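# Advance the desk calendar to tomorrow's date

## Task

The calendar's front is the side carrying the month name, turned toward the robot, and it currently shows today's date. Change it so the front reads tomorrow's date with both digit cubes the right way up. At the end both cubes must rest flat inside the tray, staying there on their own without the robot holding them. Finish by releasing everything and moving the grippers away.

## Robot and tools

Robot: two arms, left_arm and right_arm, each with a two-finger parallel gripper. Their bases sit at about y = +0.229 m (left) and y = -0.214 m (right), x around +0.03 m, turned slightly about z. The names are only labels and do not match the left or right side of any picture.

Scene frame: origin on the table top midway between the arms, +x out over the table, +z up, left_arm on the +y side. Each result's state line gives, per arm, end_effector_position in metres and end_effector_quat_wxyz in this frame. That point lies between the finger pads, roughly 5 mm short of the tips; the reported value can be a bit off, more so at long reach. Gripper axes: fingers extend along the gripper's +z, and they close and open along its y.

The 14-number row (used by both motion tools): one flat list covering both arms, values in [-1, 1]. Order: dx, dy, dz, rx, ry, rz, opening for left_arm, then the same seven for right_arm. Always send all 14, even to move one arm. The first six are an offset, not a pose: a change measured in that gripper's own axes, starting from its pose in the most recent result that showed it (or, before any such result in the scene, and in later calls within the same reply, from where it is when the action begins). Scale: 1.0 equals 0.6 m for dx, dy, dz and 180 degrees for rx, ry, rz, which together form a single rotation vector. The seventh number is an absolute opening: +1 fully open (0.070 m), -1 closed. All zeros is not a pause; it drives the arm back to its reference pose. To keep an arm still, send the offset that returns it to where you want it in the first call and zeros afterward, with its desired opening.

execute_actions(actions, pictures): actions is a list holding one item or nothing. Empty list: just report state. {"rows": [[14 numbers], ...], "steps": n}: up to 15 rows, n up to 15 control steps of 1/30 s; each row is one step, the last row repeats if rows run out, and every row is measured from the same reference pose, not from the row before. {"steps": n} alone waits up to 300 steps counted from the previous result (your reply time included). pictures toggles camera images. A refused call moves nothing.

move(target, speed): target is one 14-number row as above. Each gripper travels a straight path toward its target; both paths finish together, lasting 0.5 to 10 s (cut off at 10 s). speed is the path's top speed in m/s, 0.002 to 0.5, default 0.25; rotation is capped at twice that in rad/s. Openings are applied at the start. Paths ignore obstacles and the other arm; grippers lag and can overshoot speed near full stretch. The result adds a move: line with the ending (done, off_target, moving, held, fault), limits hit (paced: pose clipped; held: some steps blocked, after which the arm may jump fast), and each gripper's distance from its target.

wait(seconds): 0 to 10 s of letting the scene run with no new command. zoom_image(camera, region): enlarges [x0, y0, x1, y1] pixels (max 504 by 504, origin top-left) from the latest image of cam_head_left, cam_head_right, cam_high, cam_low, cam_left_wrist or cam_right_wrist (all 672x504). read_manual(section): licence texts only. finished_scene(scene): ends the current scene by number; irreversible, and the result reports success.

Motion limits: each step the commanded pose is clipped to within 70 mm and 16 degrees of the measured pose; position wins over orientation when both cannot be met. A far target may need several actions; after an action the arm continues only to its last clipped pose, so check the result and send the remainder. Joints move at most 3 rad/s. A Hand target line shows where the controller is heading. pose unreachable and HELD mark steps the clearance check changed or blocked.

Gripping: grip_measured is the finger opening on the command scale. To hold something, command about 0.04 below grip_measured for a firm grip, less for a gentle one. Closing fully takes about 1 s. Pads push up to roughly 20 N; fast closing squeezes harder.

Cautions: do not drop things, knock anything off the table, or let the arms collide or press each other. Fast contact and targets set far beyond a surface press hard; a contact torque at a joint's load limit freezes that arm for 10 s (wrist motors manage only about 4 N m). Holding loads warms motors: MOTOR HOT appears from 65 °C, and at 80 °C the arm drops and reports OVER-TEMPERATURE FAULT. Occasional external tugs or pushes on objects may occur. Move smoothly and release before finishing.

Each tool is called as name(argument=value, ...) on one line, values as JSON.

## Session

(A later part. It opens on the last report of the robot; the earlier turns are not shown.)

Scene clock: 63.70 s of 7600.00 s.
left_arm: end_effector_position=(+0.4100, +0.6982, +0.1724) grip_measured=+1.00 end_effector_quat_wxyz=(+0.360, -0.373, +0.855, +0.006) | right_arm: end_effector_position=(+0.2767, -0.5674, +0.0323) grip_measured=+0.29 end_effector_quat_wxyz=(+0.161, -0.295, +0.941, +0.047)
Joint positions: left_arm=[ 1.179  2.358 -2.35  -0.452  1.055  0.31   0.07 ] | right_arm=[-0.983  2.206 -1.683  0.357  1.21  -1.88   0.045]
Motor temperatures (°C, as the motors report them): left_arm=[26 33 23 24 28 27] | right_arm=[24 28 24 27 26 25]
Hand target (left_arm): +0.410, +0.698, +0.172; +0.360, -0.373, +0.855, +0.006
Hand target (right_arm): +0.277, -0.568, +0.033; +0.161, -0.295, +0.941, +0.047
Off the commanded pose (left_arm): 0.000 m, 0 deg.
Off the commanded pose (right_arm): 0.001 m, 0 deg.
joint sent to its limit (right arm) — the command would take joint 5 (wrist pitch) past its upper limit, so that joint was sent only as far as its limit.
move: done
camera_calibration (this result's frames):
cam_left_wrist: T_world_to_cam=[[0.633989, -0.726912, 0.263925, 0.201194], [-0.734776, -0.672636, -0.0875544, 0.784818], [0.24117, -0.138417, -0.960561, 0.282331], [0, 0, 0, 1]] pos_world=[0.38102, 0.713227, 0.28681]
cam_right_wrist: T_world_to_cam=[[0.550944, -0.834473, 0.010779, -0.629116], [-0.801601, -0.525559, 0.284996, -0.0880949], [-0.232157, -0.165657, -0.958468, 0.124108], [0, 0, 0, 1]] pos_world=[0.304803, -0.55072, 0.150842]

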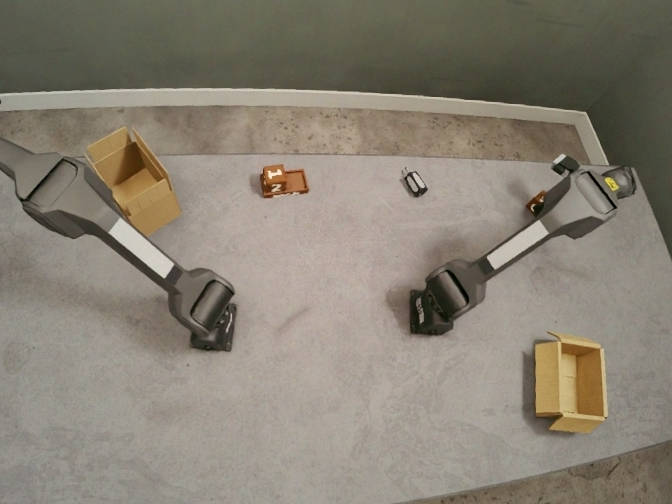

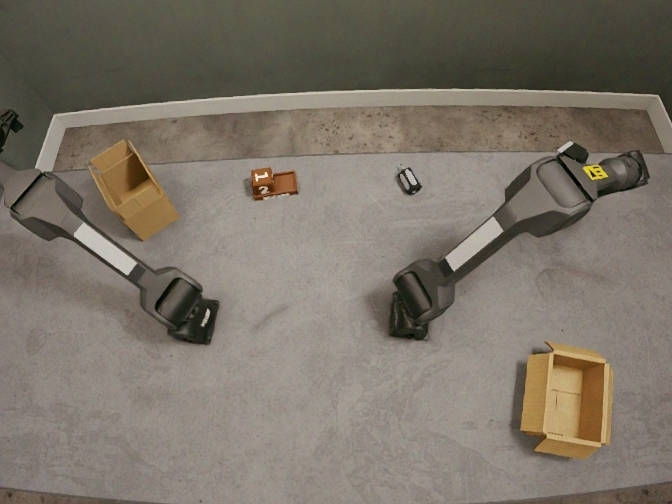

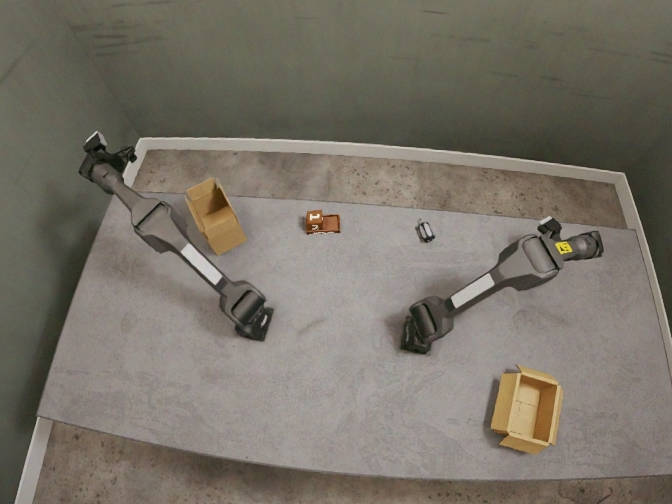

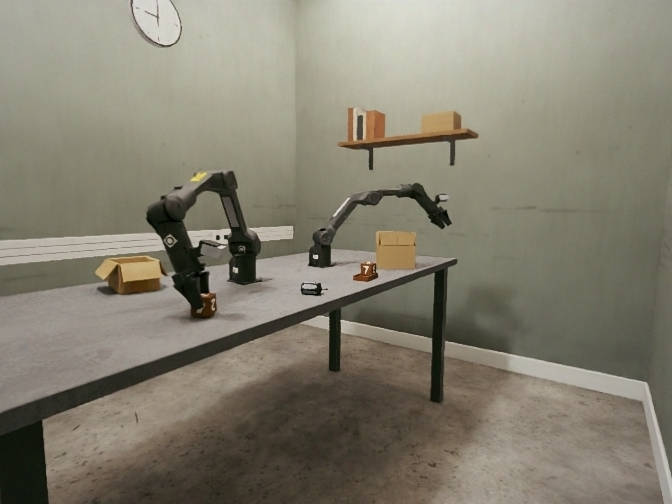

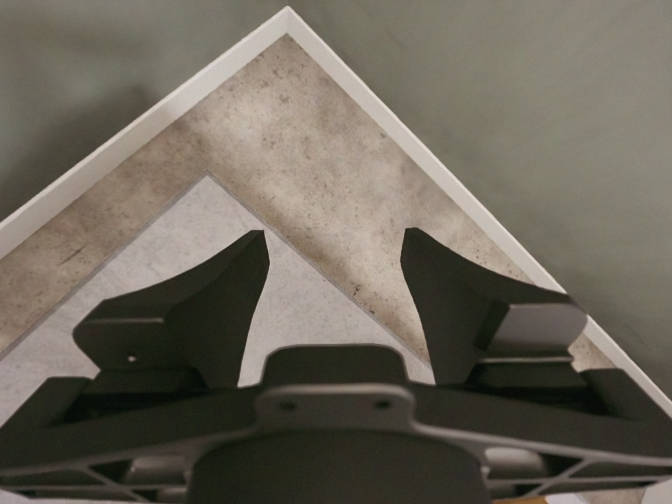

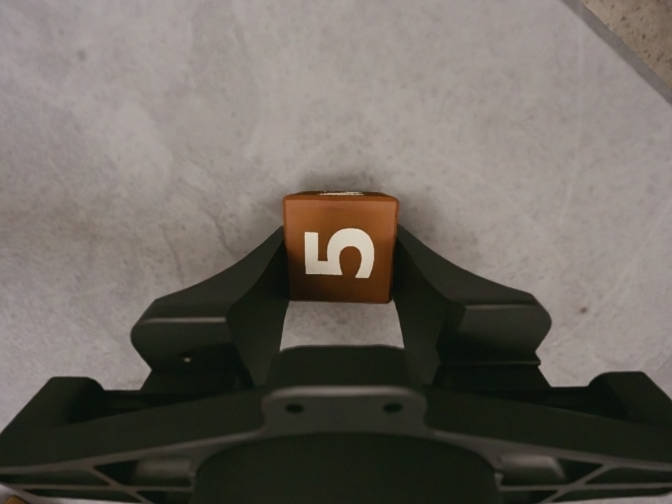

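execute_actions(actions=[{"rows":[[0,0,0,0,0,0,1,0.002,0,0.005,0,0,0,0.22]]}], pictures=false)

execute_actions(actions=[{"rows":[[0,0,0,0,0,0,1,0,0,0,0,0,0,1]]}], pictures=false)

move(target=[0,0,0,0,0,0,1,-0.033,0,-0.07,0,0,0,1], speed=0.1)

move(target=[0,0,0,0,0,0,1,0,0,0,0.166,0,0.472,1], speed=0.4)

Scene clock: 67.33 s of 7600.00 s.
left_arm: end_effector_position=(+0.4100, +0.6982, +0.1724) grip_measured=+1.00 end_effector_quat_wxyz=(+0.360, -0.373, +0.855, +0.006) | right_arm: end_effector_position=(+0.2766, -0.5676, +0.0293) grip_measured=+0.29 end_effector_quat_wxyz=(+0.161, -0.295, +0.941, +0.047)
Joint positions: left_arm=[ 1.179  2.358 -2.35  -0.452  1.055  0.31   0.07 ] | right_arm=[-0.983  2.21  -1.677  0.359  1.201 -1.884  0.045]
Motor temperatures (°C, as the motors report them): left_arm=[26 33 23 24 28 27] | right_arm=[24 28 24 27 26 25]
Hand target (left_arm): +0.410, +0.698, +0.172; +0.360, -0.373, +0.855, +0.006
Hand target (right_arm): +0.277, -0.568, +0.029; +0.161, -0.295, +0.941, +0.047
Off the commanded pose (left_arm): 0.000 m, 0 deg.
Off the commanded pose (right_arm): 0.000 m, 0 deg.
Steps of this call (steps 1 to 90: nothing new was sent; then 0.13 s passed at rest; steps 91 to 105: all 15 steps of this action). Readings (end_effector_position):
91: left_arm (+0.4100, +0.6982, +0.1724) | right_arm (+0.2767, -0.5675, +0.0325)
92: left_arm (+0.4100, +0.6982, +0.1724) | right_arm (+0.2769, -0.5680, +0.0322)
94: left_arm (+0.4100, +0.6982, +0.1724) | right_arm (+0.2770, -0.5686, +0.0305)
98: left_arm (+0.4100, +0.6982, +0.1724) | right_arm (+0.2769, -0.5683, +0.0302)
105: the state above

Scene clock: 67.83 s of 7600.00 s.
left_arm: end_effector_position=(+0.4100, +0.6982, +0.1724) grip_measured=+1.00 end_effector_quat_wxyz=(+0.360, -0.373, +0.855, +0.006) | right_arm: end_effector_position=(+0.2766, -0.5676, +0.0293) grip_measured=+1.00 end_effector_quat_wxyz=(+0.161, -0.295, +0.941, +0.047)
Joint positions: left_arm=[ 1.179  2.358 -2.35  -0.452  1.055  0.31   0.07 ] | right_arm=[-0.983  2.21  -1.677  0.359  1.201 -1.884  0.07 ]
Motor temperatures (°C, as the motors report them): left_arm=[26 33 23 24 28 27] | right_arm=[24 28 24 27 26 25]
Hand target (left_arm): +0.410, +0.698, +0.172; +0.360, -0.373, +0.855, +0.006
Hand target (right_arm): +0.277, -0.568, +0.029; +0.161, -0.295, +0.941, +0.047
Off the commanded pose (left_arm): 0.000 m, 0 deg.
Off the commanded pose (right_arm): 0.000 m, 0 deg.
Steps of this call (steps 1 to 15: all 15 steps of this action). Readings (end_effector_position):
1: left_arm (+0.4100, +0.6982, +0.1724) | right_arm (+0.2766, -0.5676, +0.0293)
2: left_arm (+0.4100, +0.6982, +0.1724) | right_arm (+0.2766, -0.5676, +0.0293)
4: left_arm (+0.4100, +0.6982, +0.1724) | right_arm (+0.2766, -0.5676, +0.0293)
8: left_arm (+0.4100, +0.6982, +0.1724) | right_arm (+0.2766, -0.5676, +0.0293)
15: the state above

Scene clock: 68.83 s of 7600.00 s.
left_arm: end_effector_position=(+0.4100, +0.6982, +0.1724) grip_measured=+1.00 end_effector_quat_wxyz=(+0.360, -0.373, +0.855, +0.006) | right_arm: end_effector_position=(+0.2804, -0.5649, +0.0765) grip_measured=+1.00 end_effector_quat_wxyz=(+0.166, -0.288, +0.943, +0.007)
Joint positions: left_arm=[ 1.179  2.358 -2.35  -0.452  1.055  0.31   0.07 ] | right_arm=[-0.971  2.086 -1.655  0.356  1.21  -1.839  0.07 ]
Motor temperatures (°C, as the motors report them): left_arm=[26 33 23 24 28 27] | right_arm=[24 28 24 27 26 25]
Hand target (left_arm): +0.410, +0.698, +0.172; +0.360, -0.373, +0.855, +0.006
Hand target (right_arm): +0.280, -0.565, +0.076; +0.166, -0.289, +0.943, +0.008
Off the commanded pose (left_arm): 0.000 m, 0 deg.
Off the commanded pose (right_arm): 0.001 m, 5 deg.
joint sent to its limit (right arm) — the command would take joint 5 (wrist pitch) past its upper limit, so that joint was sent only as far as its limit.
move: off_target (right_arm)
camera_calibration (this result's frames):
cam_left_wrist: T_world_to_cam=[[0.633989, -0.726912, 0.263926, 0.201194], [-0.734775, -0.672636, -0.0875543, 0.784818], [0.24117, -0.138418, -0.960561, 0.282331], [0, 0, 0, 1]] pos_world=[0.38102, 0.713227, 0.28681]
cam_right_wrist: T_world_to_cam=[[0.526527, -0.845578, 0.0881334, -0.63488], [-0.824623, -0.482743, 0.294885, -0.0664213], [-0.206802, -0.227942, -0.95146, 0.124874], [0, 0, 0, 1]] pos_world=[0.305333, -0.540441, 0.194353]

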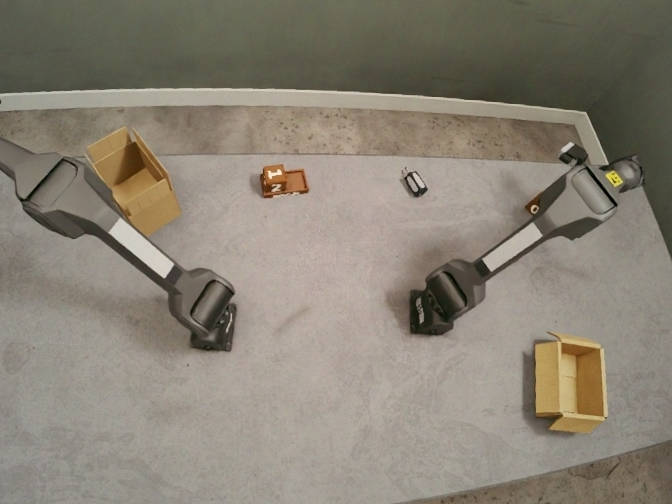

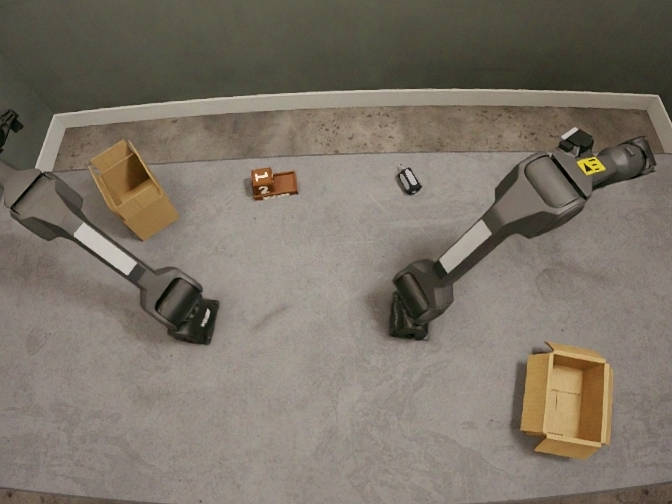

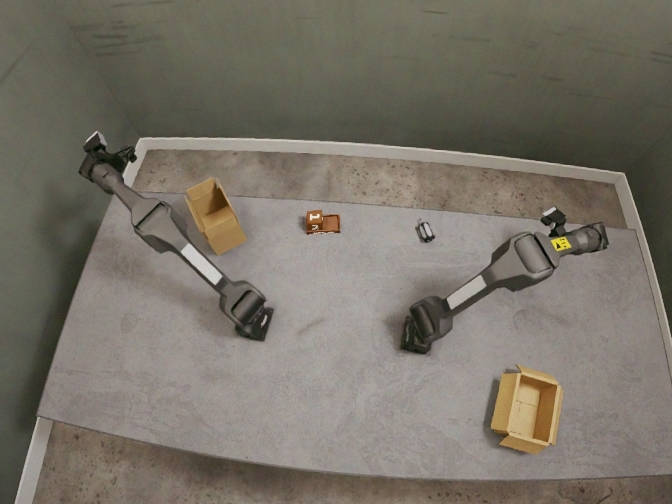

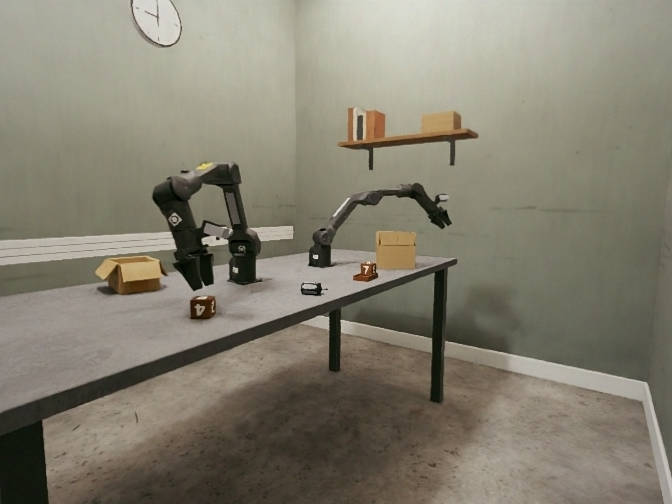

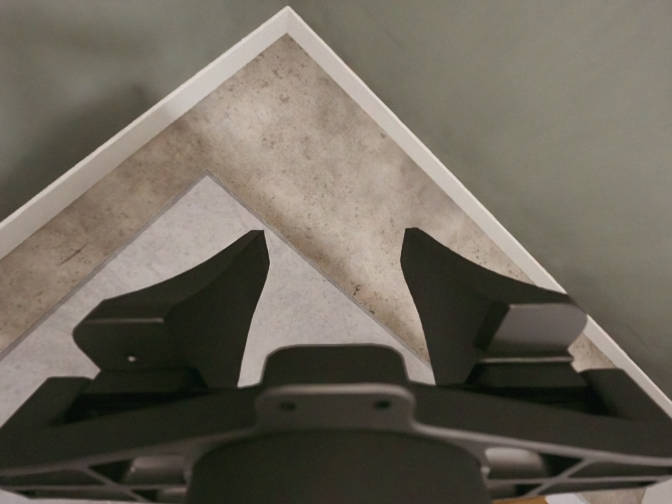

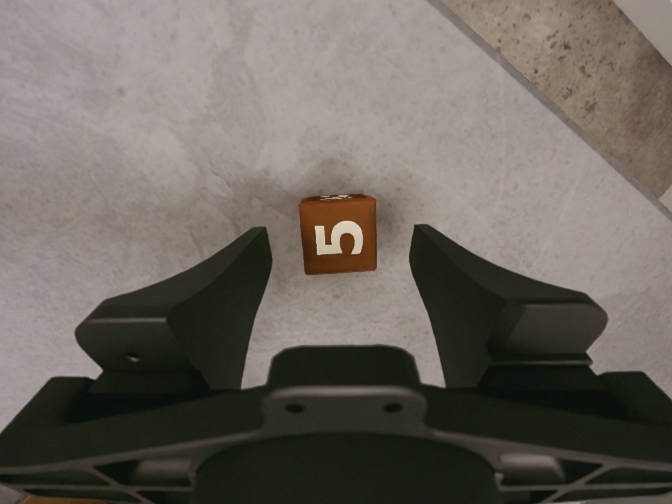

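Scene clock: 71.40 s of 7600.00 s.
left_arm: end_effector_position=(+0.4100, +0.6982, +0.1724) grip_measured=+1.00 end_effector_quat_wxyz=(+0.360, -0.373, +0.855, +0.006) | right_arm: end_effector_position=(+0.2819, -0.5643, +0.0785) grip_measured=+1.00 end_effector_quat_wxyz=(+0.185, +0.463, +0.861, -0.103)
Joint positions: left_arm=[ 1.179  2.358 -2.35  -0.452  1.055  0.31   0.07 ] | right_arm=[-0.785  1.833 -1.226 -0.045  0.626  0.083  0.07 ]
Motor temperatures (°C, as the motors report them): left_arm=[26 33 23 24 28 27] | right_arm=[24 28 24 27 26 25]
Hand target (left_arm): +0.410, +0.698, +0.172; +0.360, -0.373, +0.855, +0.006
Hand target (right_arm): +0.282, -0.564, +0.078; +0.185, +0.463, +0.861, -0.102
Off the commanded pose (left_arm): 0.000 m, 0 deg.
Off the commanded pose (right_arm): 0.003 m, 1 deg.
move: done
camera_calibration (this result's frames):
cam_left_wrist: T_world_to_cam=[[0.633989, -0.726912, 0.263926, 0.201194], [-0.734775, -0.672636, -0.0875543, 0.784818], [0.24117, -0.138418, -0.960561, 0.282331], [0, 0, 0, 1]] pos_world=[0.38102, 0.713227, 0.28681]
cam_right_wrist: T_world_to_cam=[[-0.847466, -0.530787, 0.00817872, -0.0641465], [-0.518914, 0.831561, 0.198078, 0.597532], [-0.111939, 0.163621, -0.980152, 0.323763], [0, 0, 0, 1]] pos_world=[0.291947, -0.583906, 0.199503]

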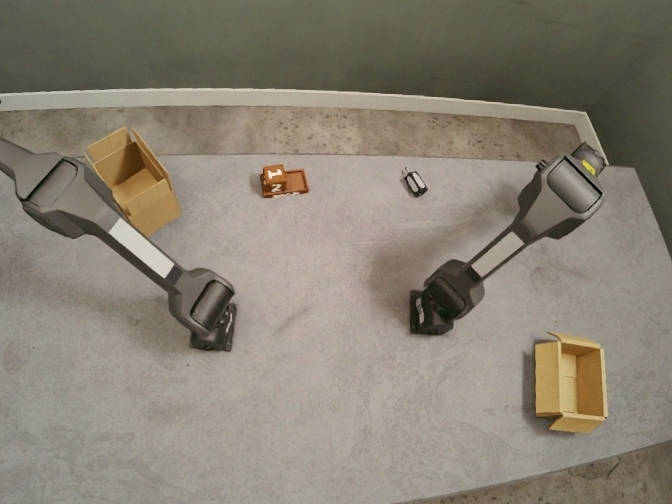

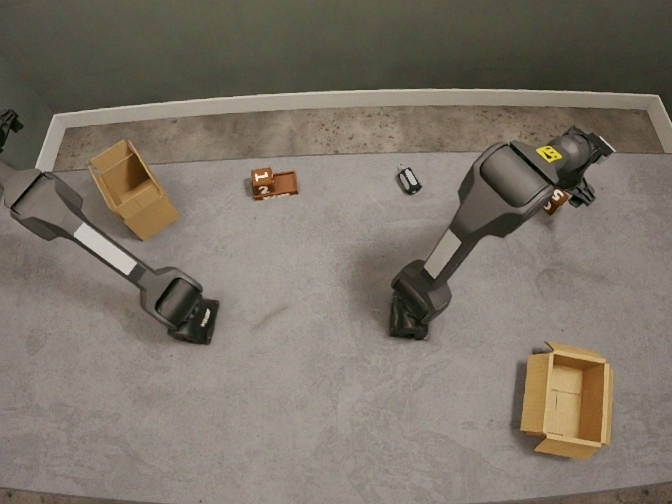

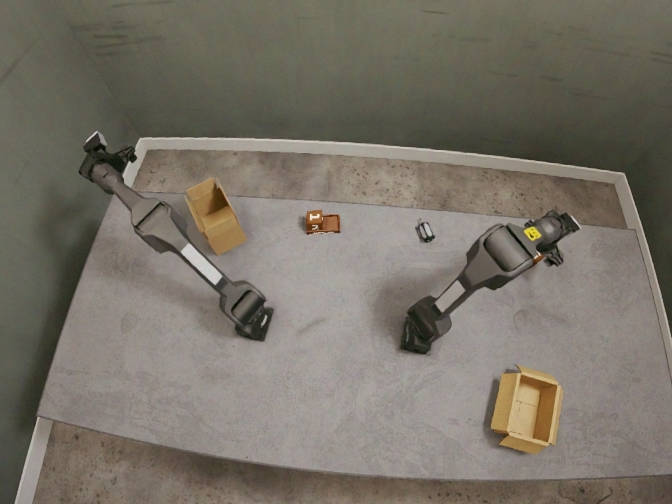

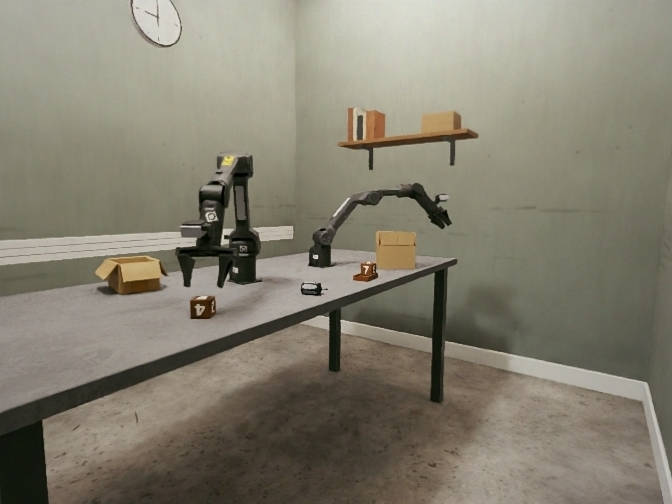

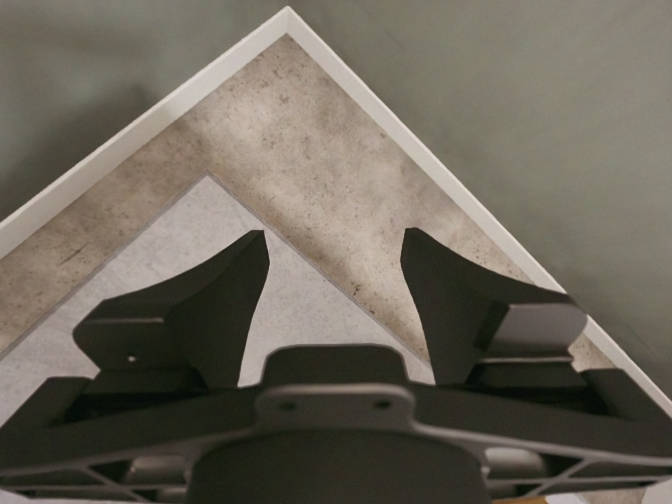

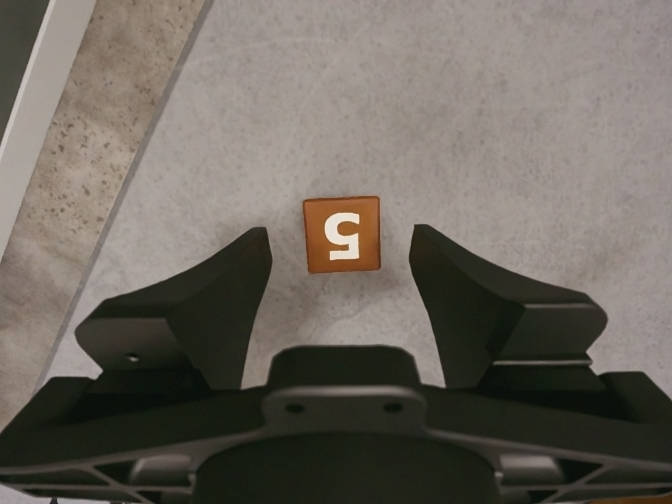

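execute_actions(actions=[{"rows":[[0,0,0,0,0,0,1,0,0,0,-0.007,0,-0.011,1]]}], pictures=false)

move(target=[0,0,0,0,0,0,1,0,0,0,0,-0.264,0,1])

Scene clock: 74.27 s of 7600.00 s.
left_arm: end_effector_position=(+0.4100, +0.6982, +0.1724) grip_measured=+1.00 end_effector_quat_wxyz=(+0.360, -0.373, +0.855, +0.006) | right_arm: end_effector_position=(+0.2817, -0.5645, +0.0781) grip_measured=+1.00 end_effector_quat_wxyz=(+0.188, +0.446, +0.870, -0.096)
Joint positions: left_arm=[ 1.179  2.358 -2.35  -0.452  1.055  0.31   0.07 ] | right_arm=[-0.8    1.834 -1.226  0.002  0.625 -0.003  0.07 ]
Motor temperatures (°C, as the motors report them): left_arm=[26 33 23 24 28 27] | right_arm=[24 28 24 27 26 25]
Hand target (left_arm): +0.410, +0.698, +0.172; +0.360, -0.373, +0.855, +0.006
Hand target (right_arm): +0.282, -0.564, +0.079; +0.188, +0.446, +0.870, -0.097
Off the commanded pose (left_arm): 0.000 m, 0 deg.
Off the commanded pose (right_arm): 0.000 m, 0 deg.
Steps of this call (steps 1 to 71: nothing new was sent; steps 72 to 86: all 15 steps of this action). Readings (end_effector_position):
72: left_arm (+0.4100, +0.6982, +0.1724) | right_arm (+0.2818, -0.5644, +0.0782)
73: left_arm (+0.4100, +0.6982, +0.1724) | right_arm (+0.2818, -0.5644, +0.0782)
75: left_arm (+0.4100, +0.6982, +0.1724) | right_arm (+0.2818, -0.5644, +0.0781)
79: left_arm (+0.4100, +0.6982, +0.1724) | right_arm (+0.2817, -0.5644, +0.0781)
86: the state above

Scene clock: 76.60 s of 7600.00 s.
left_arm: end_effector_position=(+0.4100, +0.6982, +0.1724) grip_measured=+1.00 end_effector_quat_wxyz=(+0.360, -0.373, +0.855, +0.006) | right_arm: end_effector_position=(+0.2814, -0.5632, +0.0792) grip_measured=+1.00 end_effector_quat_wxyz=(+0.525, +0.369, +0.721, -0.263)
Joint positions: left_arm=[ 1.179  2.358 -2.35  -0.452  1.055  0.31   0.07 ] | right_arm=[-0.809  1.878 -0.526 -0.025 -0.95   0.016  0.07 ]
Motor temperatures (°C, as the motors report them): left_arm=[26 33 23 24 28 27] | right_arm=[24 28 24 27 26 25]
Hand target (left_arm): +0.410, +0.698, +0.172; +0.360, -0.373, +0.855, +0.006
Hand target (right_arm): +0.281, -0.563, +0.080; +0.525, +0.368, +0.720, -0.263
Off the commanded pose (left_arm): 0.000 m, 0 deg.
Off the commanded pose (right_arm): 0.002 m, 1 deg.
move: done
camera_calibration (this result's frames):
cam_left_wrist: T_world_to_cam=[[0.633989, -0.726912, 0.263926, 0.201194], [-0.734775, -0.672636, -0.0875545, 0.784818], [0.24117, -0.138417, -0.960561, 0.282331], [0, 0, 0, 1]] pos_world=[0.38102, 0.713227, 0.28681]
cam_right_wrist: T_world_to_cam=[[-0.817774, -0.575074, -0.023154, -0.0947849], [-0.454159, 0.669496, -0.587805, 0.548942], [0.353533, -0.470176, -0.808671, -0.177314], [0, 0, 0, 1]] pos_world=[0.234481, -0.505391, 0.177088]

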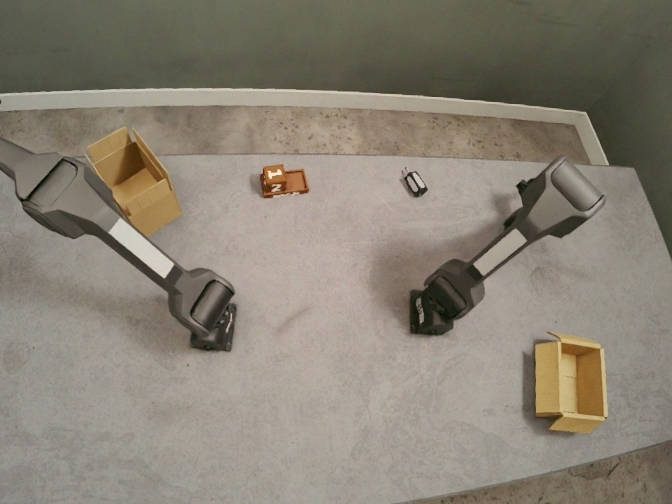

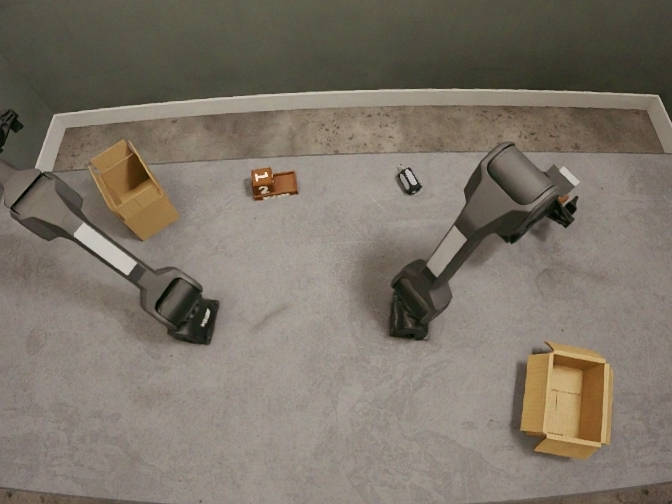

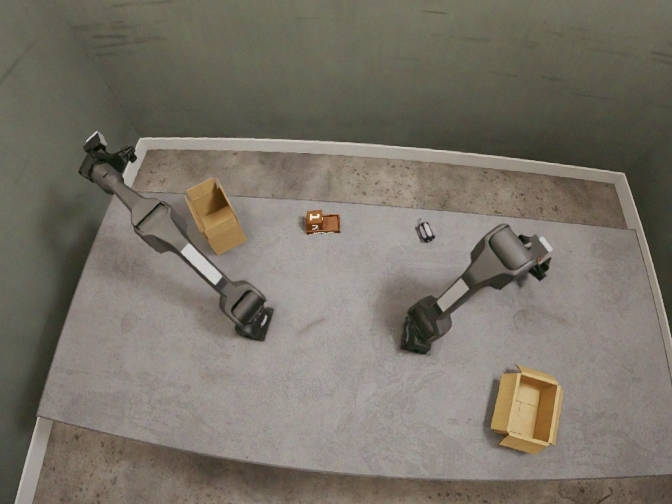

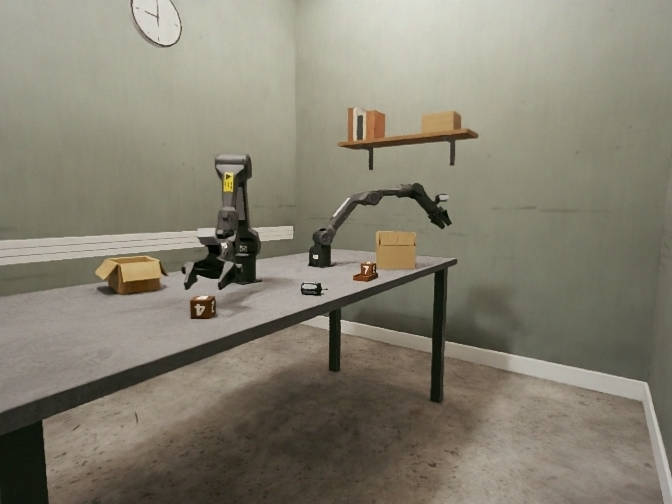

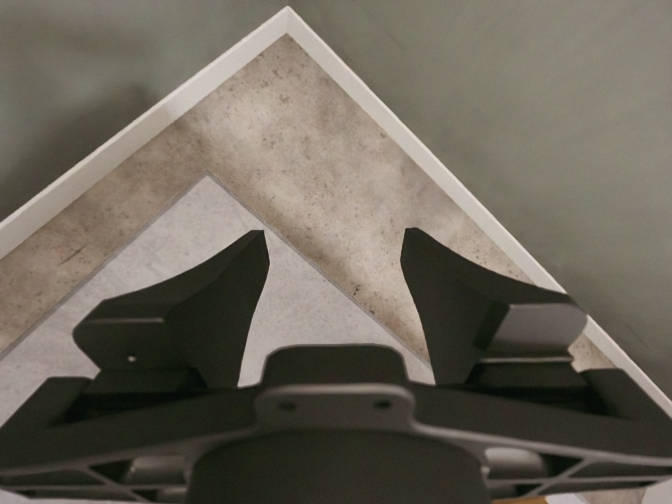

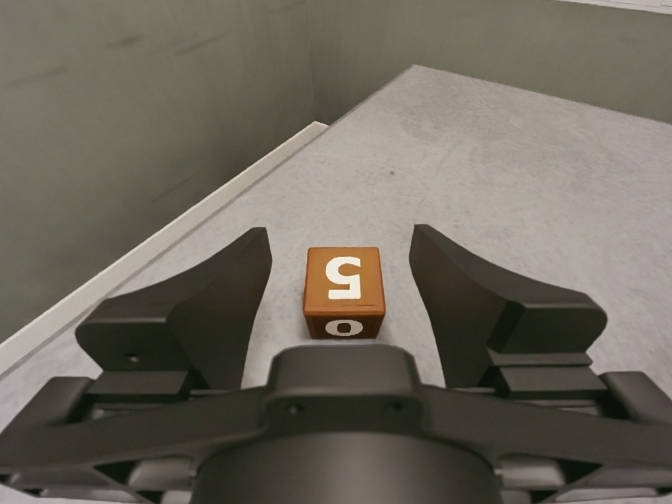

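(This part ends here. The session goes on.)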